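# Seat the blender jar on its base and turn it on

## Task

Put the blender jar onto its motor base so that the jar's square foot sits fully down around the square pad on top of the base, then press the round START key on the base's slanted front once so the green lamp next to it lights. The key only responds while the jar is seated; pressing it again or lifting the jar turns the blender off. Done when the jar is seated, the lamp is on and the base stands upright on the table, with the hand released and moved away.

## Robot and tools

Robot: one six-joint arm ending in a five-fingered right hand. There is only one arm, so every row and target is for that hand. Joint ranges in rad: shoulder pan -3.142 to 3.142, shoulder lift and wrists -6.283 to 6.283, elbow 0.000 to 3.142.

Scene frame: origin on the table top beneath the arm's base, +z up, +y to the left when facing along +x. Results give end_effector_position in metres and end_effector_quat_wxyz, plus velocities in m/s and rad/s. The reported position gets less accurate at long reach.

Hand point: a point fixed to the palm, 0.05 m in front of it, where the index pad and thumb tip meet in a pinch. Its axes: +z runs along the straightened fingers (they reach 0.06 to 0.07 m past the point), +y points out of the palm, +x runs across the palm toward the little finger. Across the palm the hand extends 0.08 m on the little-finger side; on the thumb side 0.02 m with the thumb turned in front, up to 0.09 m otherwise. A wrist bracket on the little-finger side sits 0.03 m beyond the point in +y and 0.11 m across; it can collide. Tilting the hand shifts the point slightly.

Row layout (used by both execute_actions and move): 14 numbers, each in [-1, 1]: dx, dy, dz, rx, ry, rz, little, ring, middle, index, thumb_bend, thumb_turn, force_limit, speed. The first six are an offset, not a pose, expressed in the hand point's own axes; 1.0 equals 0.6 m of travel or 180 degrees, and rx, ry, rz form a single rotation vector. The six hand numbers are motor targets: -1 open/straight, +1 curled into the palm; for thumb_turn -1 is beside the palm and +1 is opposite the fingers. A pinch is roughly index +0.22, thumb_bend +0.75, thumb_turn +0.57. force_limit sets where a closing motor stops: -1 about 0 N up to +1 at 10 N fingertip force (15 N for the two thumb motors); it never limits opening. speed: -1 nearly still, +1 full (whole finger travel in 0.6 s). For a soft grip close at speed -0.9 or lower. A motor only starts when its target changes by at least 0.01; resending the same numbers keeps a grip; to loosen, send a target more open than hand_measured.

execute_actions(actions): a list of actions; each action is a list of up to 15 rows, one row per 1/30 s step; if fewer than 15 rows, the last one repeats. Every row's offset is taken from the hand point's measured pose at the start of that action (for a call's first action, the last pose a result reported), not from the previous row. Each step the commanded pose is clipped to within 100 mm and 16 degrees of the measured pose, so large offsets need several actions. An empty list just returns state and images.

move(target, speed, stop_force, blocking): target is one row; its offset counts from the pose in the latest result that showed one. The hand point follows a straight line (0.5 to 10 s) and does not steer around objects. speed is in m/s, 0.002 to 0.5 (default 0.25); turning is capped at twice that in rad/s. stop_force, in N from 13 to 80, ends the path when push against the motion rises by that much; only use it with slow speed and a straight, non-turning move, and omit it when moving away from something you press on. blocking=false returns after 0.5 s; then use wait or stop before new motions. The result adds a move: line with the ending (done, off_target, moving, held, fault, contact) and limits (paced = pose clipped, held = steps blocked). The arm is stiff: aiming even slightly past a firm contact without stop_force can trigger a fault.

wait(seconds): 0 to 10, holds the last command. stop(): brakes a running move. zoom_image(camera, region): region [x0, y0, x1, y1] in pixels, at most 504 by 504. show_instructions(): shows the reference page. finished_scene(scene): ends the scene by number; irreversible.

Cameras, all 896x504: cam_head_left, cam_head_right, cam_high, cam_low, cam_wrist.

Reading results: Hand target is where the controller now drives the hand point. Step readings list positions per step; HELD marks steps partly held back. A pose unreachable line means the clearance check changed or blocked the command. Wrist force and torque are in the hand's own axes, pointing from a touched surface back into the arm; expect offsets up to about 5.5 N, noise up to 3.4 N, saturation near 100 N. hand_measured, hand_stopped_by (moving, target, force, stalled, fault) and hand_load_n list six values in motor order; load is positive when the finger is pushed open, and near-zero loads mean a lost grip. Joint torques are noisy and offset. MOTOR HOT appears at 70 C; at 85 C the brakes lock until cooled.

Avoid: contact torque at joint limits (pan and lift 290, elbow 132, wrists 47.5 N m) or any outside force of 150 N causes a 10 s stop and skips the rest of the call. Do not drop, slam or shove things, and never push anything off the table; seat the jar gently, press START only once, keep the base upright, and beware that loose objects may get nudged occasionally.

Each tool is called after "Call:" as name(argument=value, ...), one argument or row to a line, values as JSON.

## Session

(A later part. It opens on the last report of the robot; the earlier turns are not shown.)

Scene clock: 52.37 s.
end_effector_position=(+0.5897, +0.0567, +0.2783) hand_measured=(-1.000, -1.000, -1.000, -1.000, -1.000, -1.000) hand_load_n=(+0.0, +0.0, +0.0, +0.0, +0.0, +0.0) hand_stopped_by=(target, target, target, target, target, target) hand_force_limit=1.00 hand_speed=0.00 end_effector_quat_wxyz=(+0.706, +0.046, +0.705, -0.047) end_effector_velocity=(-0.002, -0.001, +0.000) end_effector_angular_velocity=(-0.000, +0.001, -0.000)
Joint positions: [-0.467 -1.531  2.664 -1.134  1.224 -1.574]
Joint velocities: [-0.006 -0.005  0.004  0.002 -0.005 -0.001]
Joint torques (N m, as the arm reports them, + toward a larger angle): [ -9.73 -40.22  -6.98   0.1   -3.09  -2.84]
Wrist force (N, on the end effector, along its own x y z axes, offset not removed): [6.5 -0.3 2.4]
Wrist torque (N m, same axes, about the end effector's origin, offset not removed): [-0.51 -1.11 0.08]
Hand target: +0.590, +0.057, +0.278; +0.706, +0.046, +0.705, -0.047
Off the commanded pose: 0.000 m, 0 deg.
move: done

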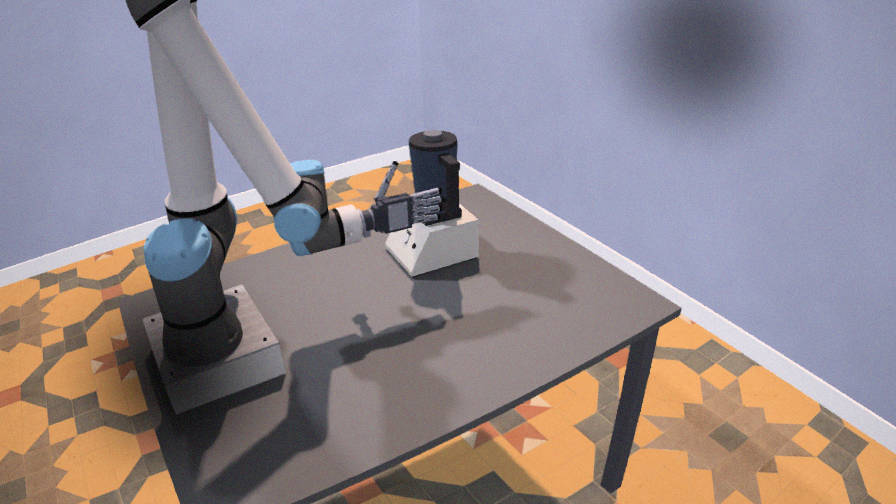

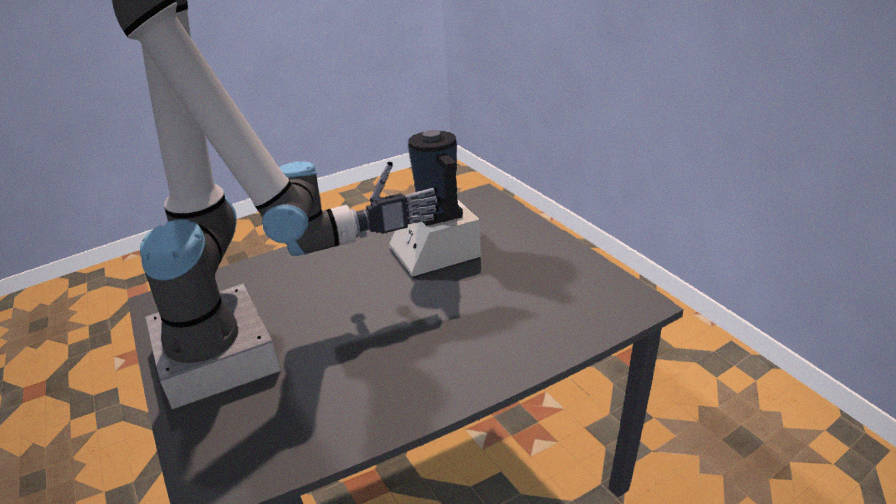

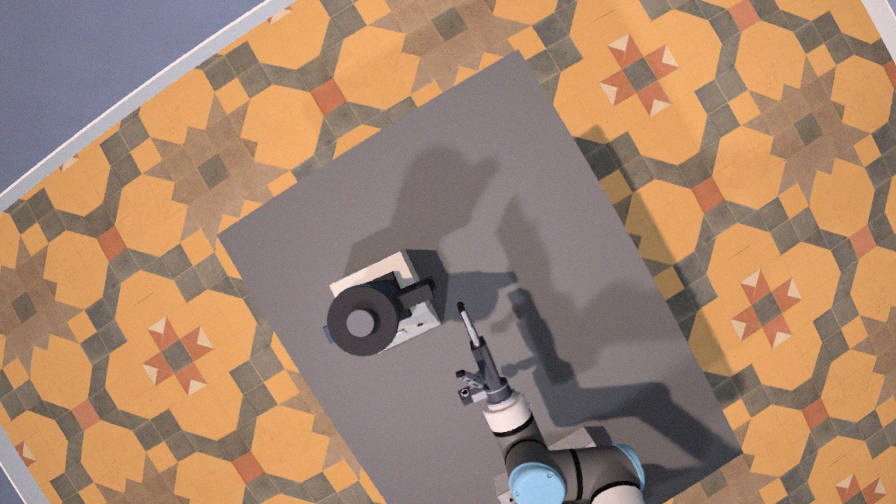

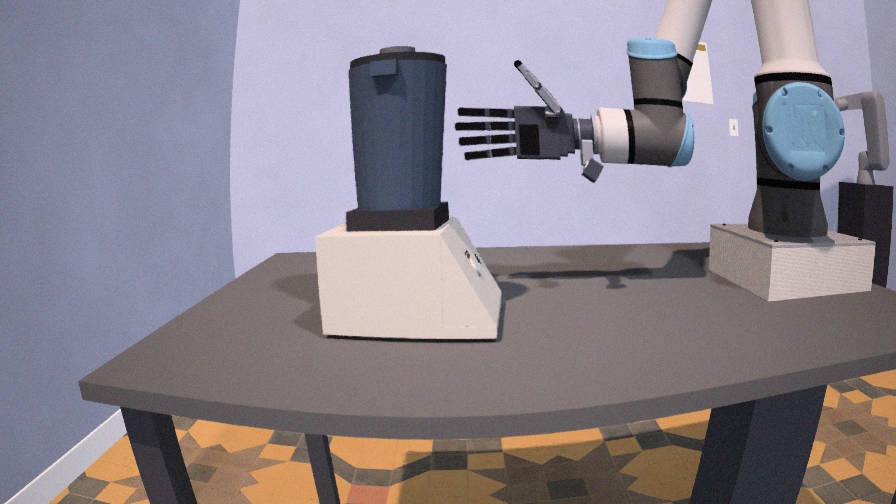

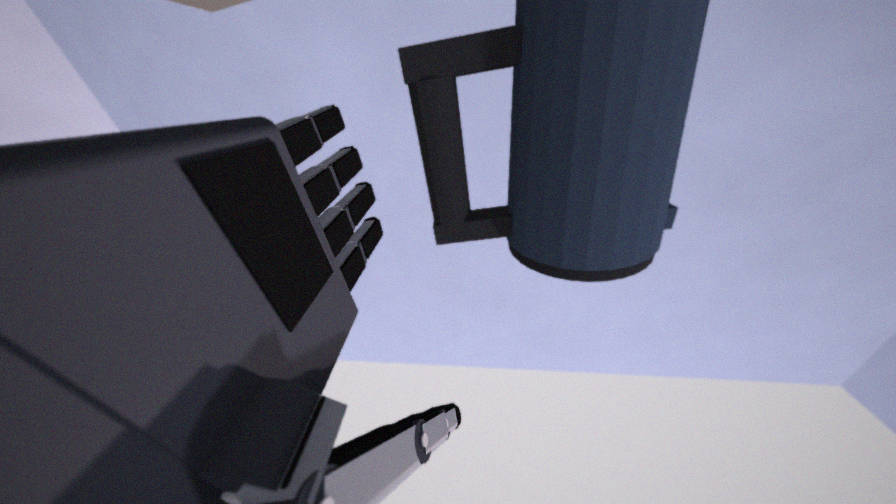

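Call:
move(
  target=[0,0.265,-0.13,0,0.222,0,1,1,1,-1,-1,-1,1,0],
)

Call:
move(
  target=[0.11,0,-0.09,0,0,0,1,1,1,-1,-1,-1,1,0],
  speed=0.15,
)

Call:
zoom_image(
  camera="cam_high",
  region=[340,280,520,430],
)

Call:
zoom_image(
  camera="cam_low",
  region=[400,160,640,340],
)

Scene clock: 56.63 s.
end_effector_position=(+0.5333, +0.2244, +0.2784) hand_measured=(+1.000, +1.000, +1.000, -1.000, -1.000, -1.000) hand_load_n=(+0.0, +0.0, +0.0, +0.0, +0.0, +0.0) hand_stopped_by=(target, target, target, target, target, target) hand_force_limit=1.00 hand_speed=0.00 end_effector_quat_wxyz=(+0.423, +0.059, +0.904, -0.028) end_effector_velocity=(-0.001, +0.002, -0.001) end_effector_angular_velocity=(+0.002, +0.013, -0.005)
Joint positions: [ 0.076 -1.646  2.343  0.008  1.722 -1.446]
Joint velocities: [ 0.009  0.006 -0.008  0.017  0.008  0.011]
Joint torques (N m, as the arm reports them, + toward a larger angle): [ 15.43 -12.01 -41.07   2.35   3.03   2.99]
Wrist force (N, on the end effector, along its own x y z axes, offset not removed): [6.2 0.6 3.9]
Wrist torque (N m, same axes, about the end effector's origin, offset not removed): [-0.46 -1.08 0.03]
Hand target: +0.533, +0.225, +0.278; +0.422, +0.059, +0.904, -0.028
Off the commanded pose: 0.000 m, 0 deg.
move: done

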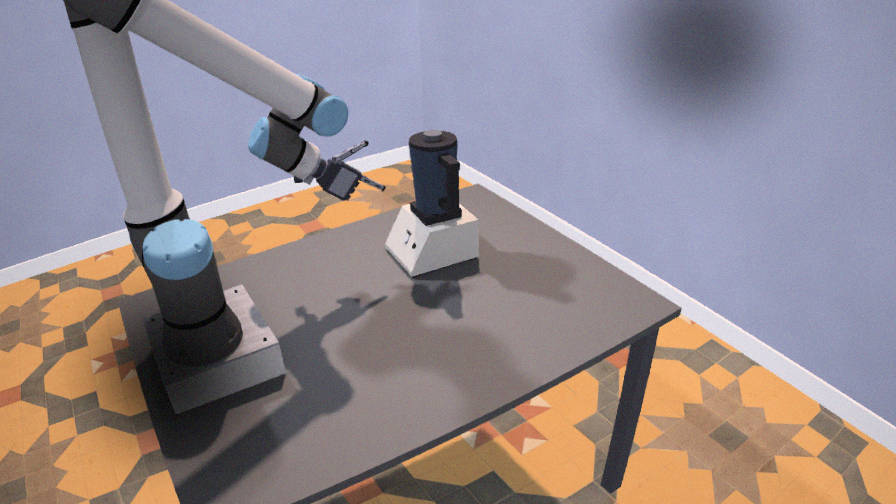

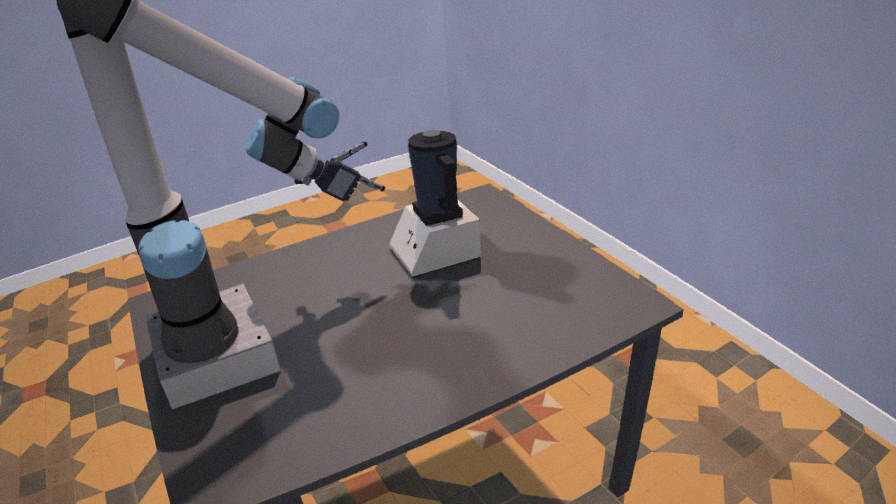

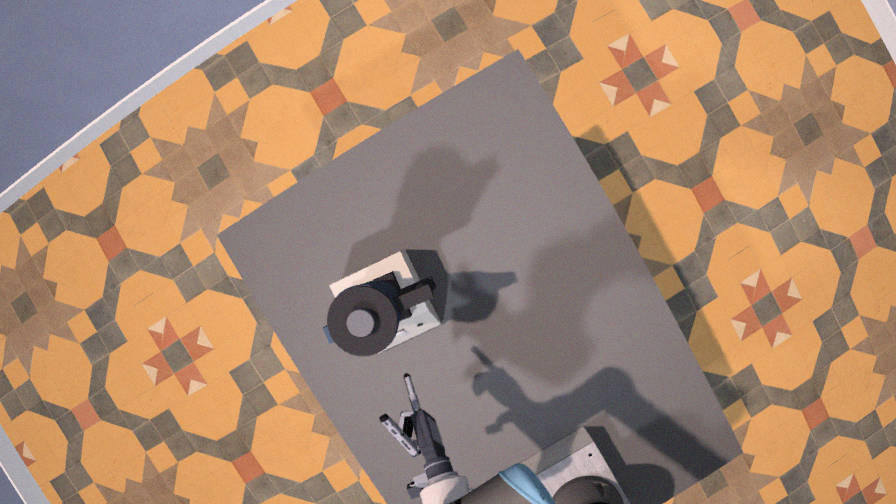

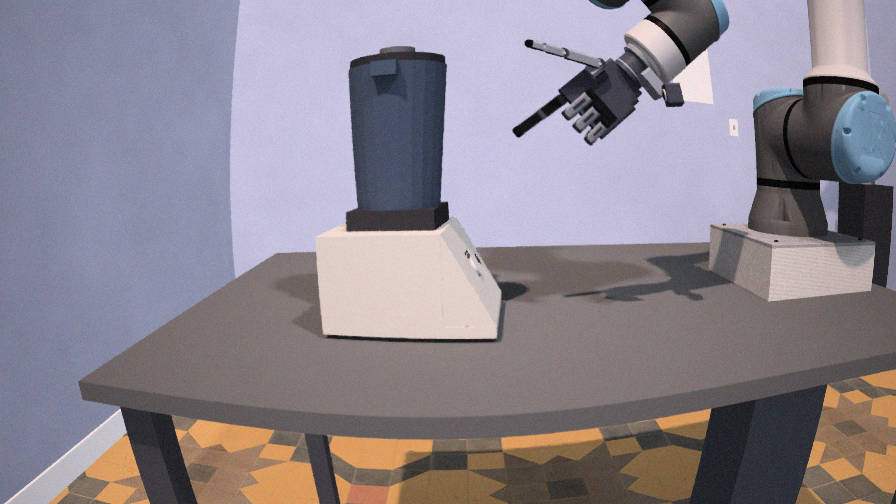

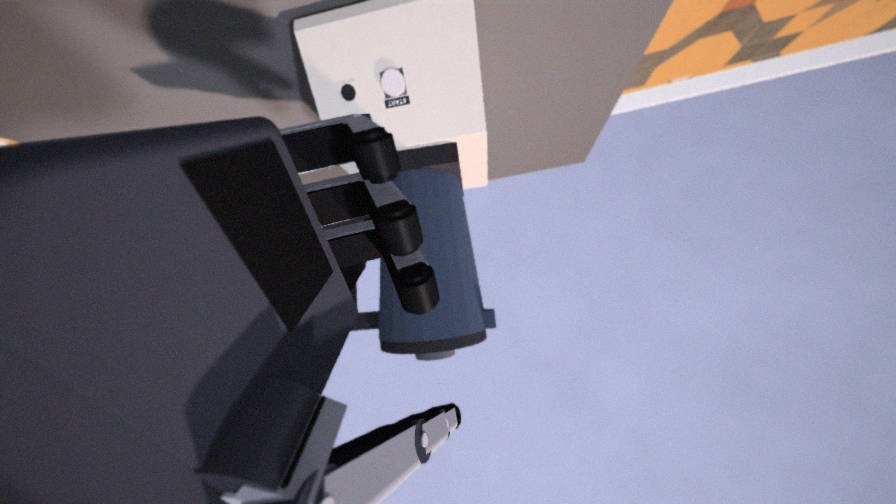

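Scene clock: 57.77 s.
end_effector_position=(+0.4505, +0.2353, +0.2625) hand_measured=(+1.000, +1.000, +1.000, -1.000, -1.000, -1.000) hand_load_n=(+0.0, +0.0, +0.0, +0.0, +0.0, +0.0) hand_stopped_by=(target, target, target, target, target, target) hand_force_limit=1.00 hand_speed=0.00 end_effector_quat_wxyz=(+0.423, +0.059, +0.904, -0.028) end_effector_velocity=(-0.002, +0.000, +0.001) end_effector_angular_velocity=(-0.001, -0.001, -0.001)
Joint positions: [ 0.144 -1.747  2.464 -0.004  1.774 -1.401]
Joint velocities: [ 0.003 -0.004  0.002  0.001  0.003  0.001]
Joint torques (N m, as the arm reports them, + toward a larger angle): [ 15.84 -34.25 -17.27   3.54   3.31   2.19]
Wrist force (N, on the end effector, along its own x y z axes, offset not removed): [7.2 0.0 3.5]
Wrist torque (N m, same axes, about the end effector's origin, offset not removed): [-0.45 -1.26 0.13]
Hand target: +0.450, +0.235, +0.263; +0.423, +0.059, +0.904, -0.028
Off the commanded pose: 0.000 m, 0 deg.
move: done

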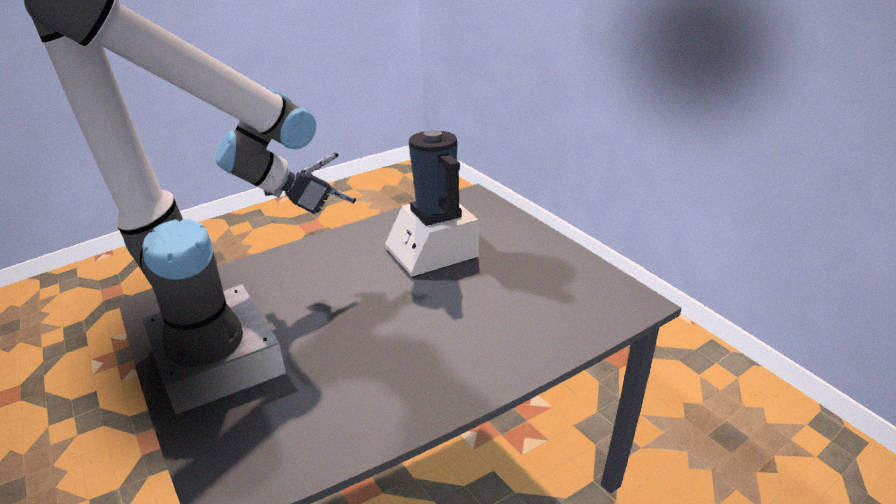

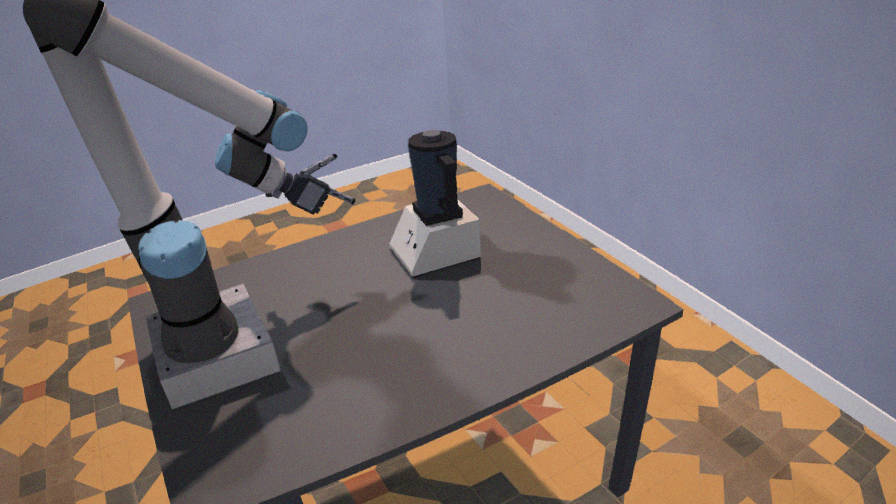

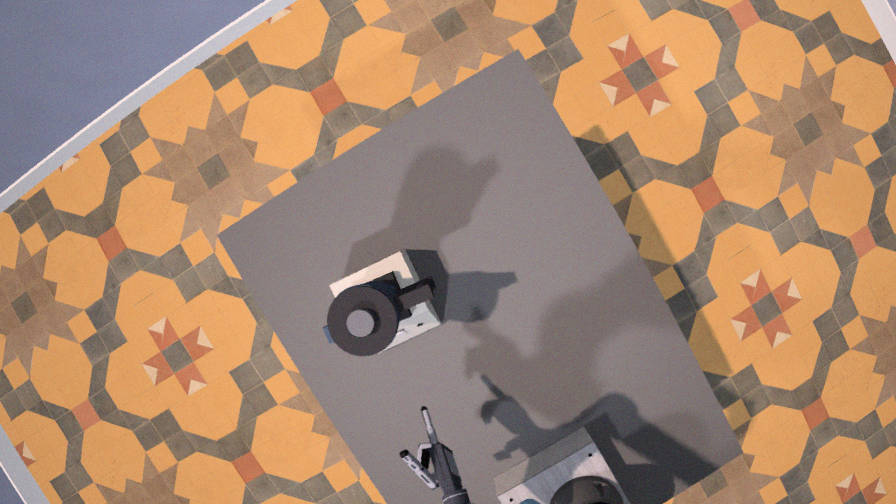

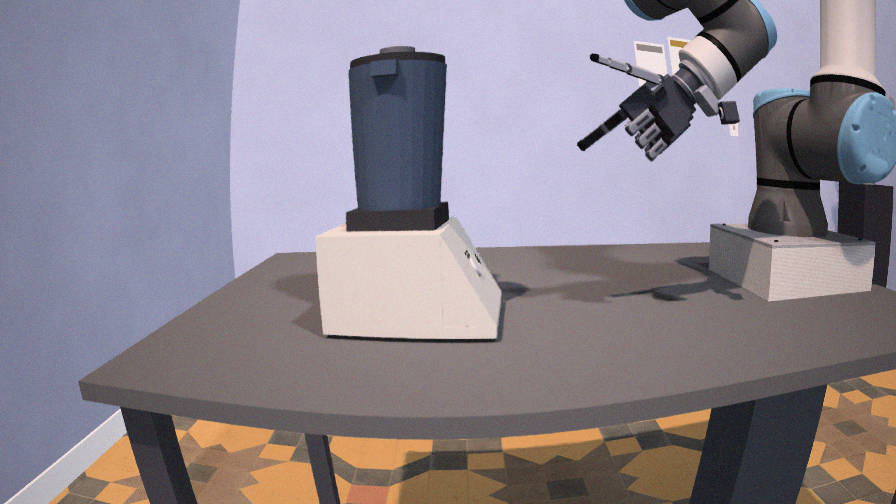

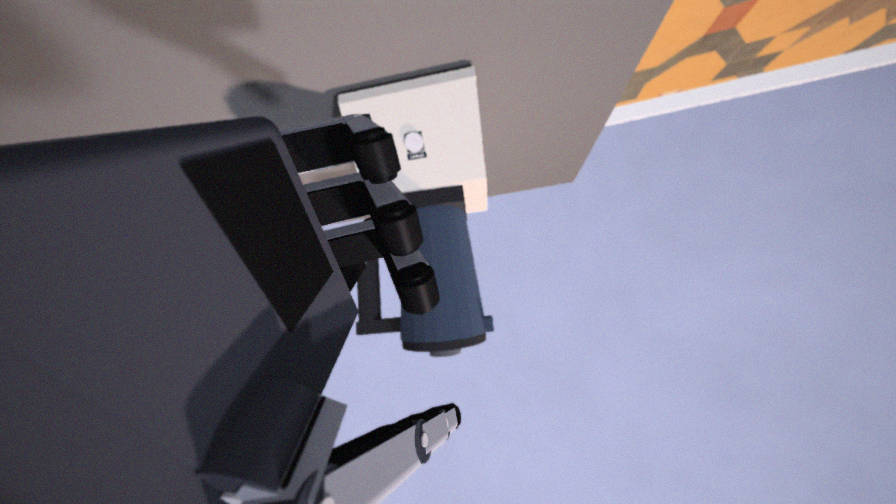

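Region (340, 280, 520, 430) of cam_high's 896x504 image, scaled by 2.800, with more detail than that image has.

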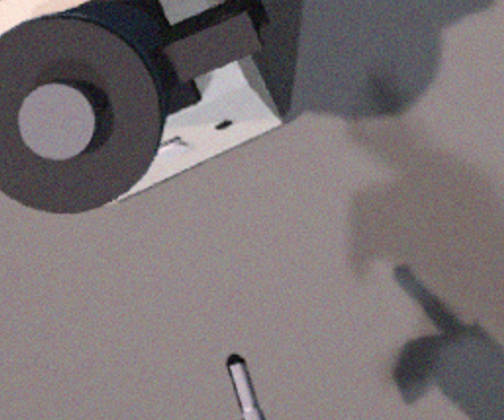

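Region (400, 160, 640, 340) of cam_low's 896x504 image, scaled by 2.100, with more detail than that image has; it fills the top 378 rows of this view, and the rest is white.

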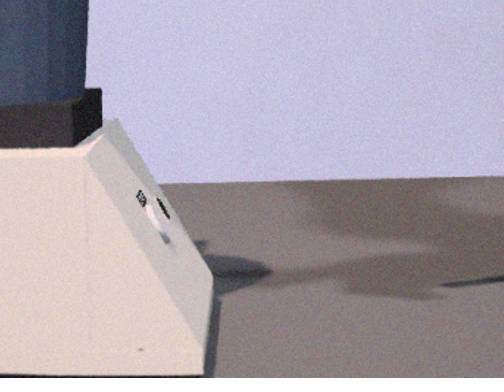

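Call:
move(
  target=[0.038,0,0.273,0,0,0,1,1,1,-1,-1,-1,1,0],
  speed=0.15,
)

Call:
zoom_image(
  camera="cam_high",
  region=[340,280,520,430],
)

Call:
zoom_image(
  camera="cam_low",
  region=[400,160,640,340],
)

Call:
zoom_image(
  camera="cam_head_left",
  region=[340,180,500,290],
)

Scene clock: 62.07 s.
end_effector_position=(+0.5604, +0.2208, +0.1400) hand_measured=(+1.000, +1.000, +1.000, -1.000, -1.000, -1.000) hand_load_n=(+0.0, +0.0, +0.0, +0.0, +0.0, +0.0) hand_stopped_by=(target, target, target, target, target, target) hand_force_limit=1.00 hand_speed=0.00 end_effector_quat_wxyz=(+0.423, +0.059, +0.904, -0.028) end_effector_velocity=(+0.001, -0.000, -0.001) end_effector_angular_velocity=(+0.001, -0.001, -0.000)
Joint positions: [ 0.06  -1.361  2.402 -0.338  1.71  -1.456]
Joint velocities: [-0.     0.004 -0.001 -0.003 -0.     0.001]
Joint torques (N m, as the arm reports them, + toward a larger angle): [-14.5  -27.02 -30.91  -0.86  -3.2   -3.09]
Wrist force (N, on the end effector, along its own x y z axes, offset not removed): [5.4 2.1 4.7]
Wrist torque (N m, same axes, about the end effector's origin, offset not removed): [-0.22 -1.06 0.08]
Hand target: +0.561, +0.221, +0.140; +0.423, +0.059, +0.904, -0.028
Off the commanded pose: 0.000 m, 0 deg.
move: done

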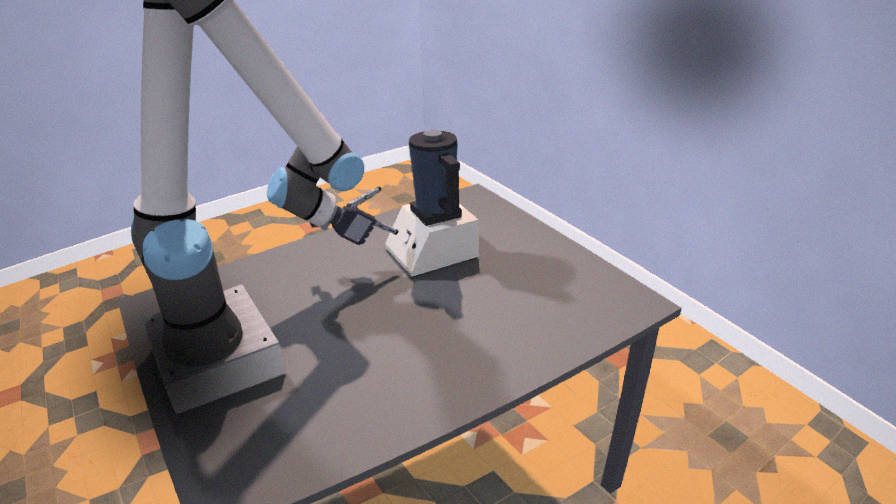

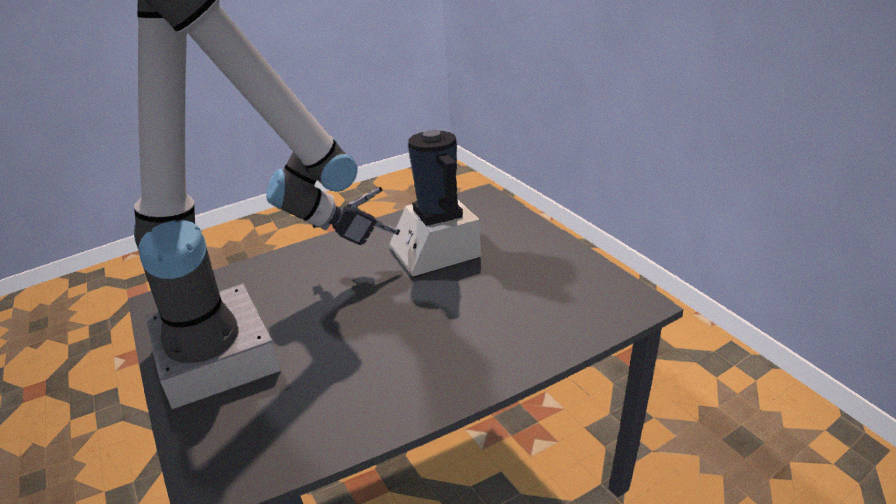

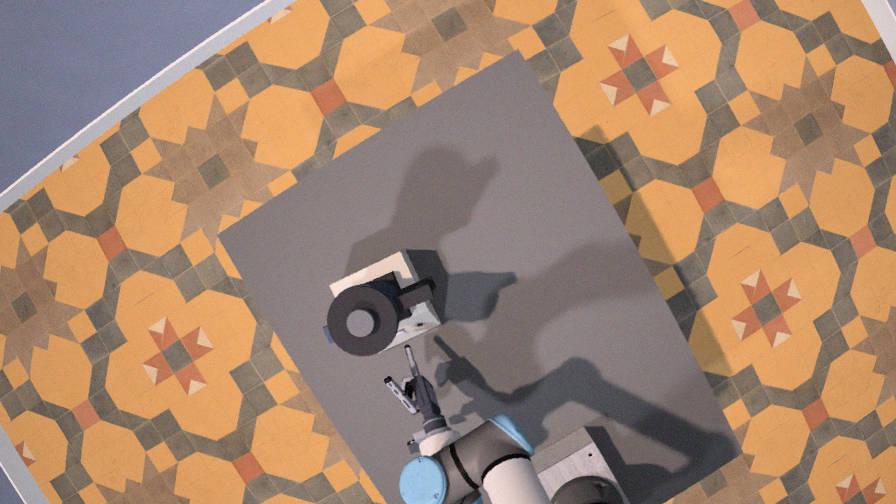

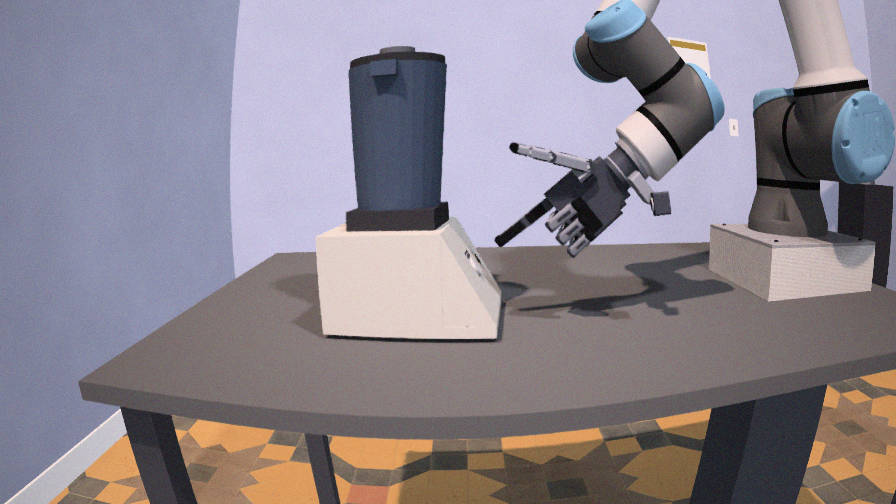

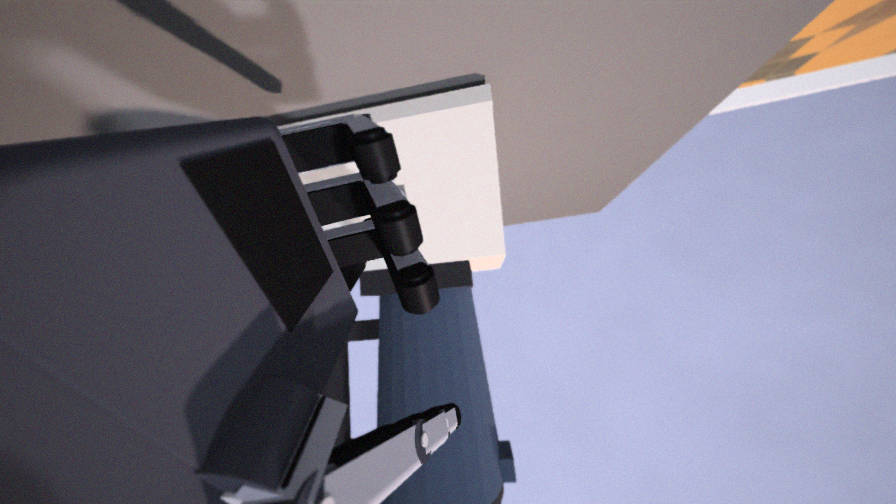

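Region (340, 280, 520, 430) of cam_high's 896x504 image, scaled by 2.800, with more detail than that image has.

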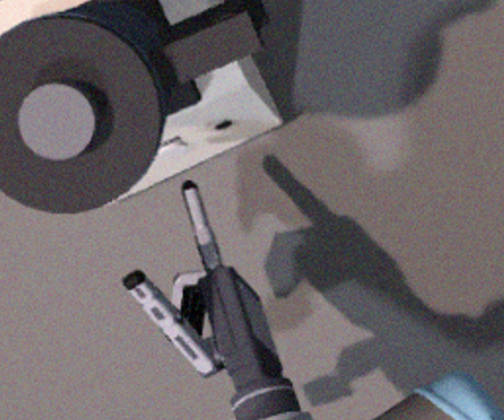

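Region (400, 160, 640, 340) of cam_low's 896x504 image, scaled by 2.100, with more detail than that image has; it fills the top 378 rows of this view, and the rest is white.

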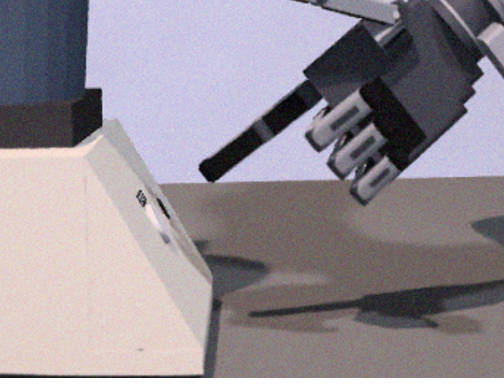

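Region (340, 180, 500, 290) of cam_head_left's 896x504 image, scaled by 3.150, with more detail than that image has; it fills the top 346 rows of this view, and the rest is white.

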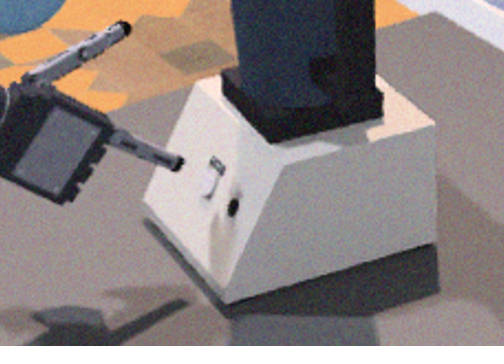

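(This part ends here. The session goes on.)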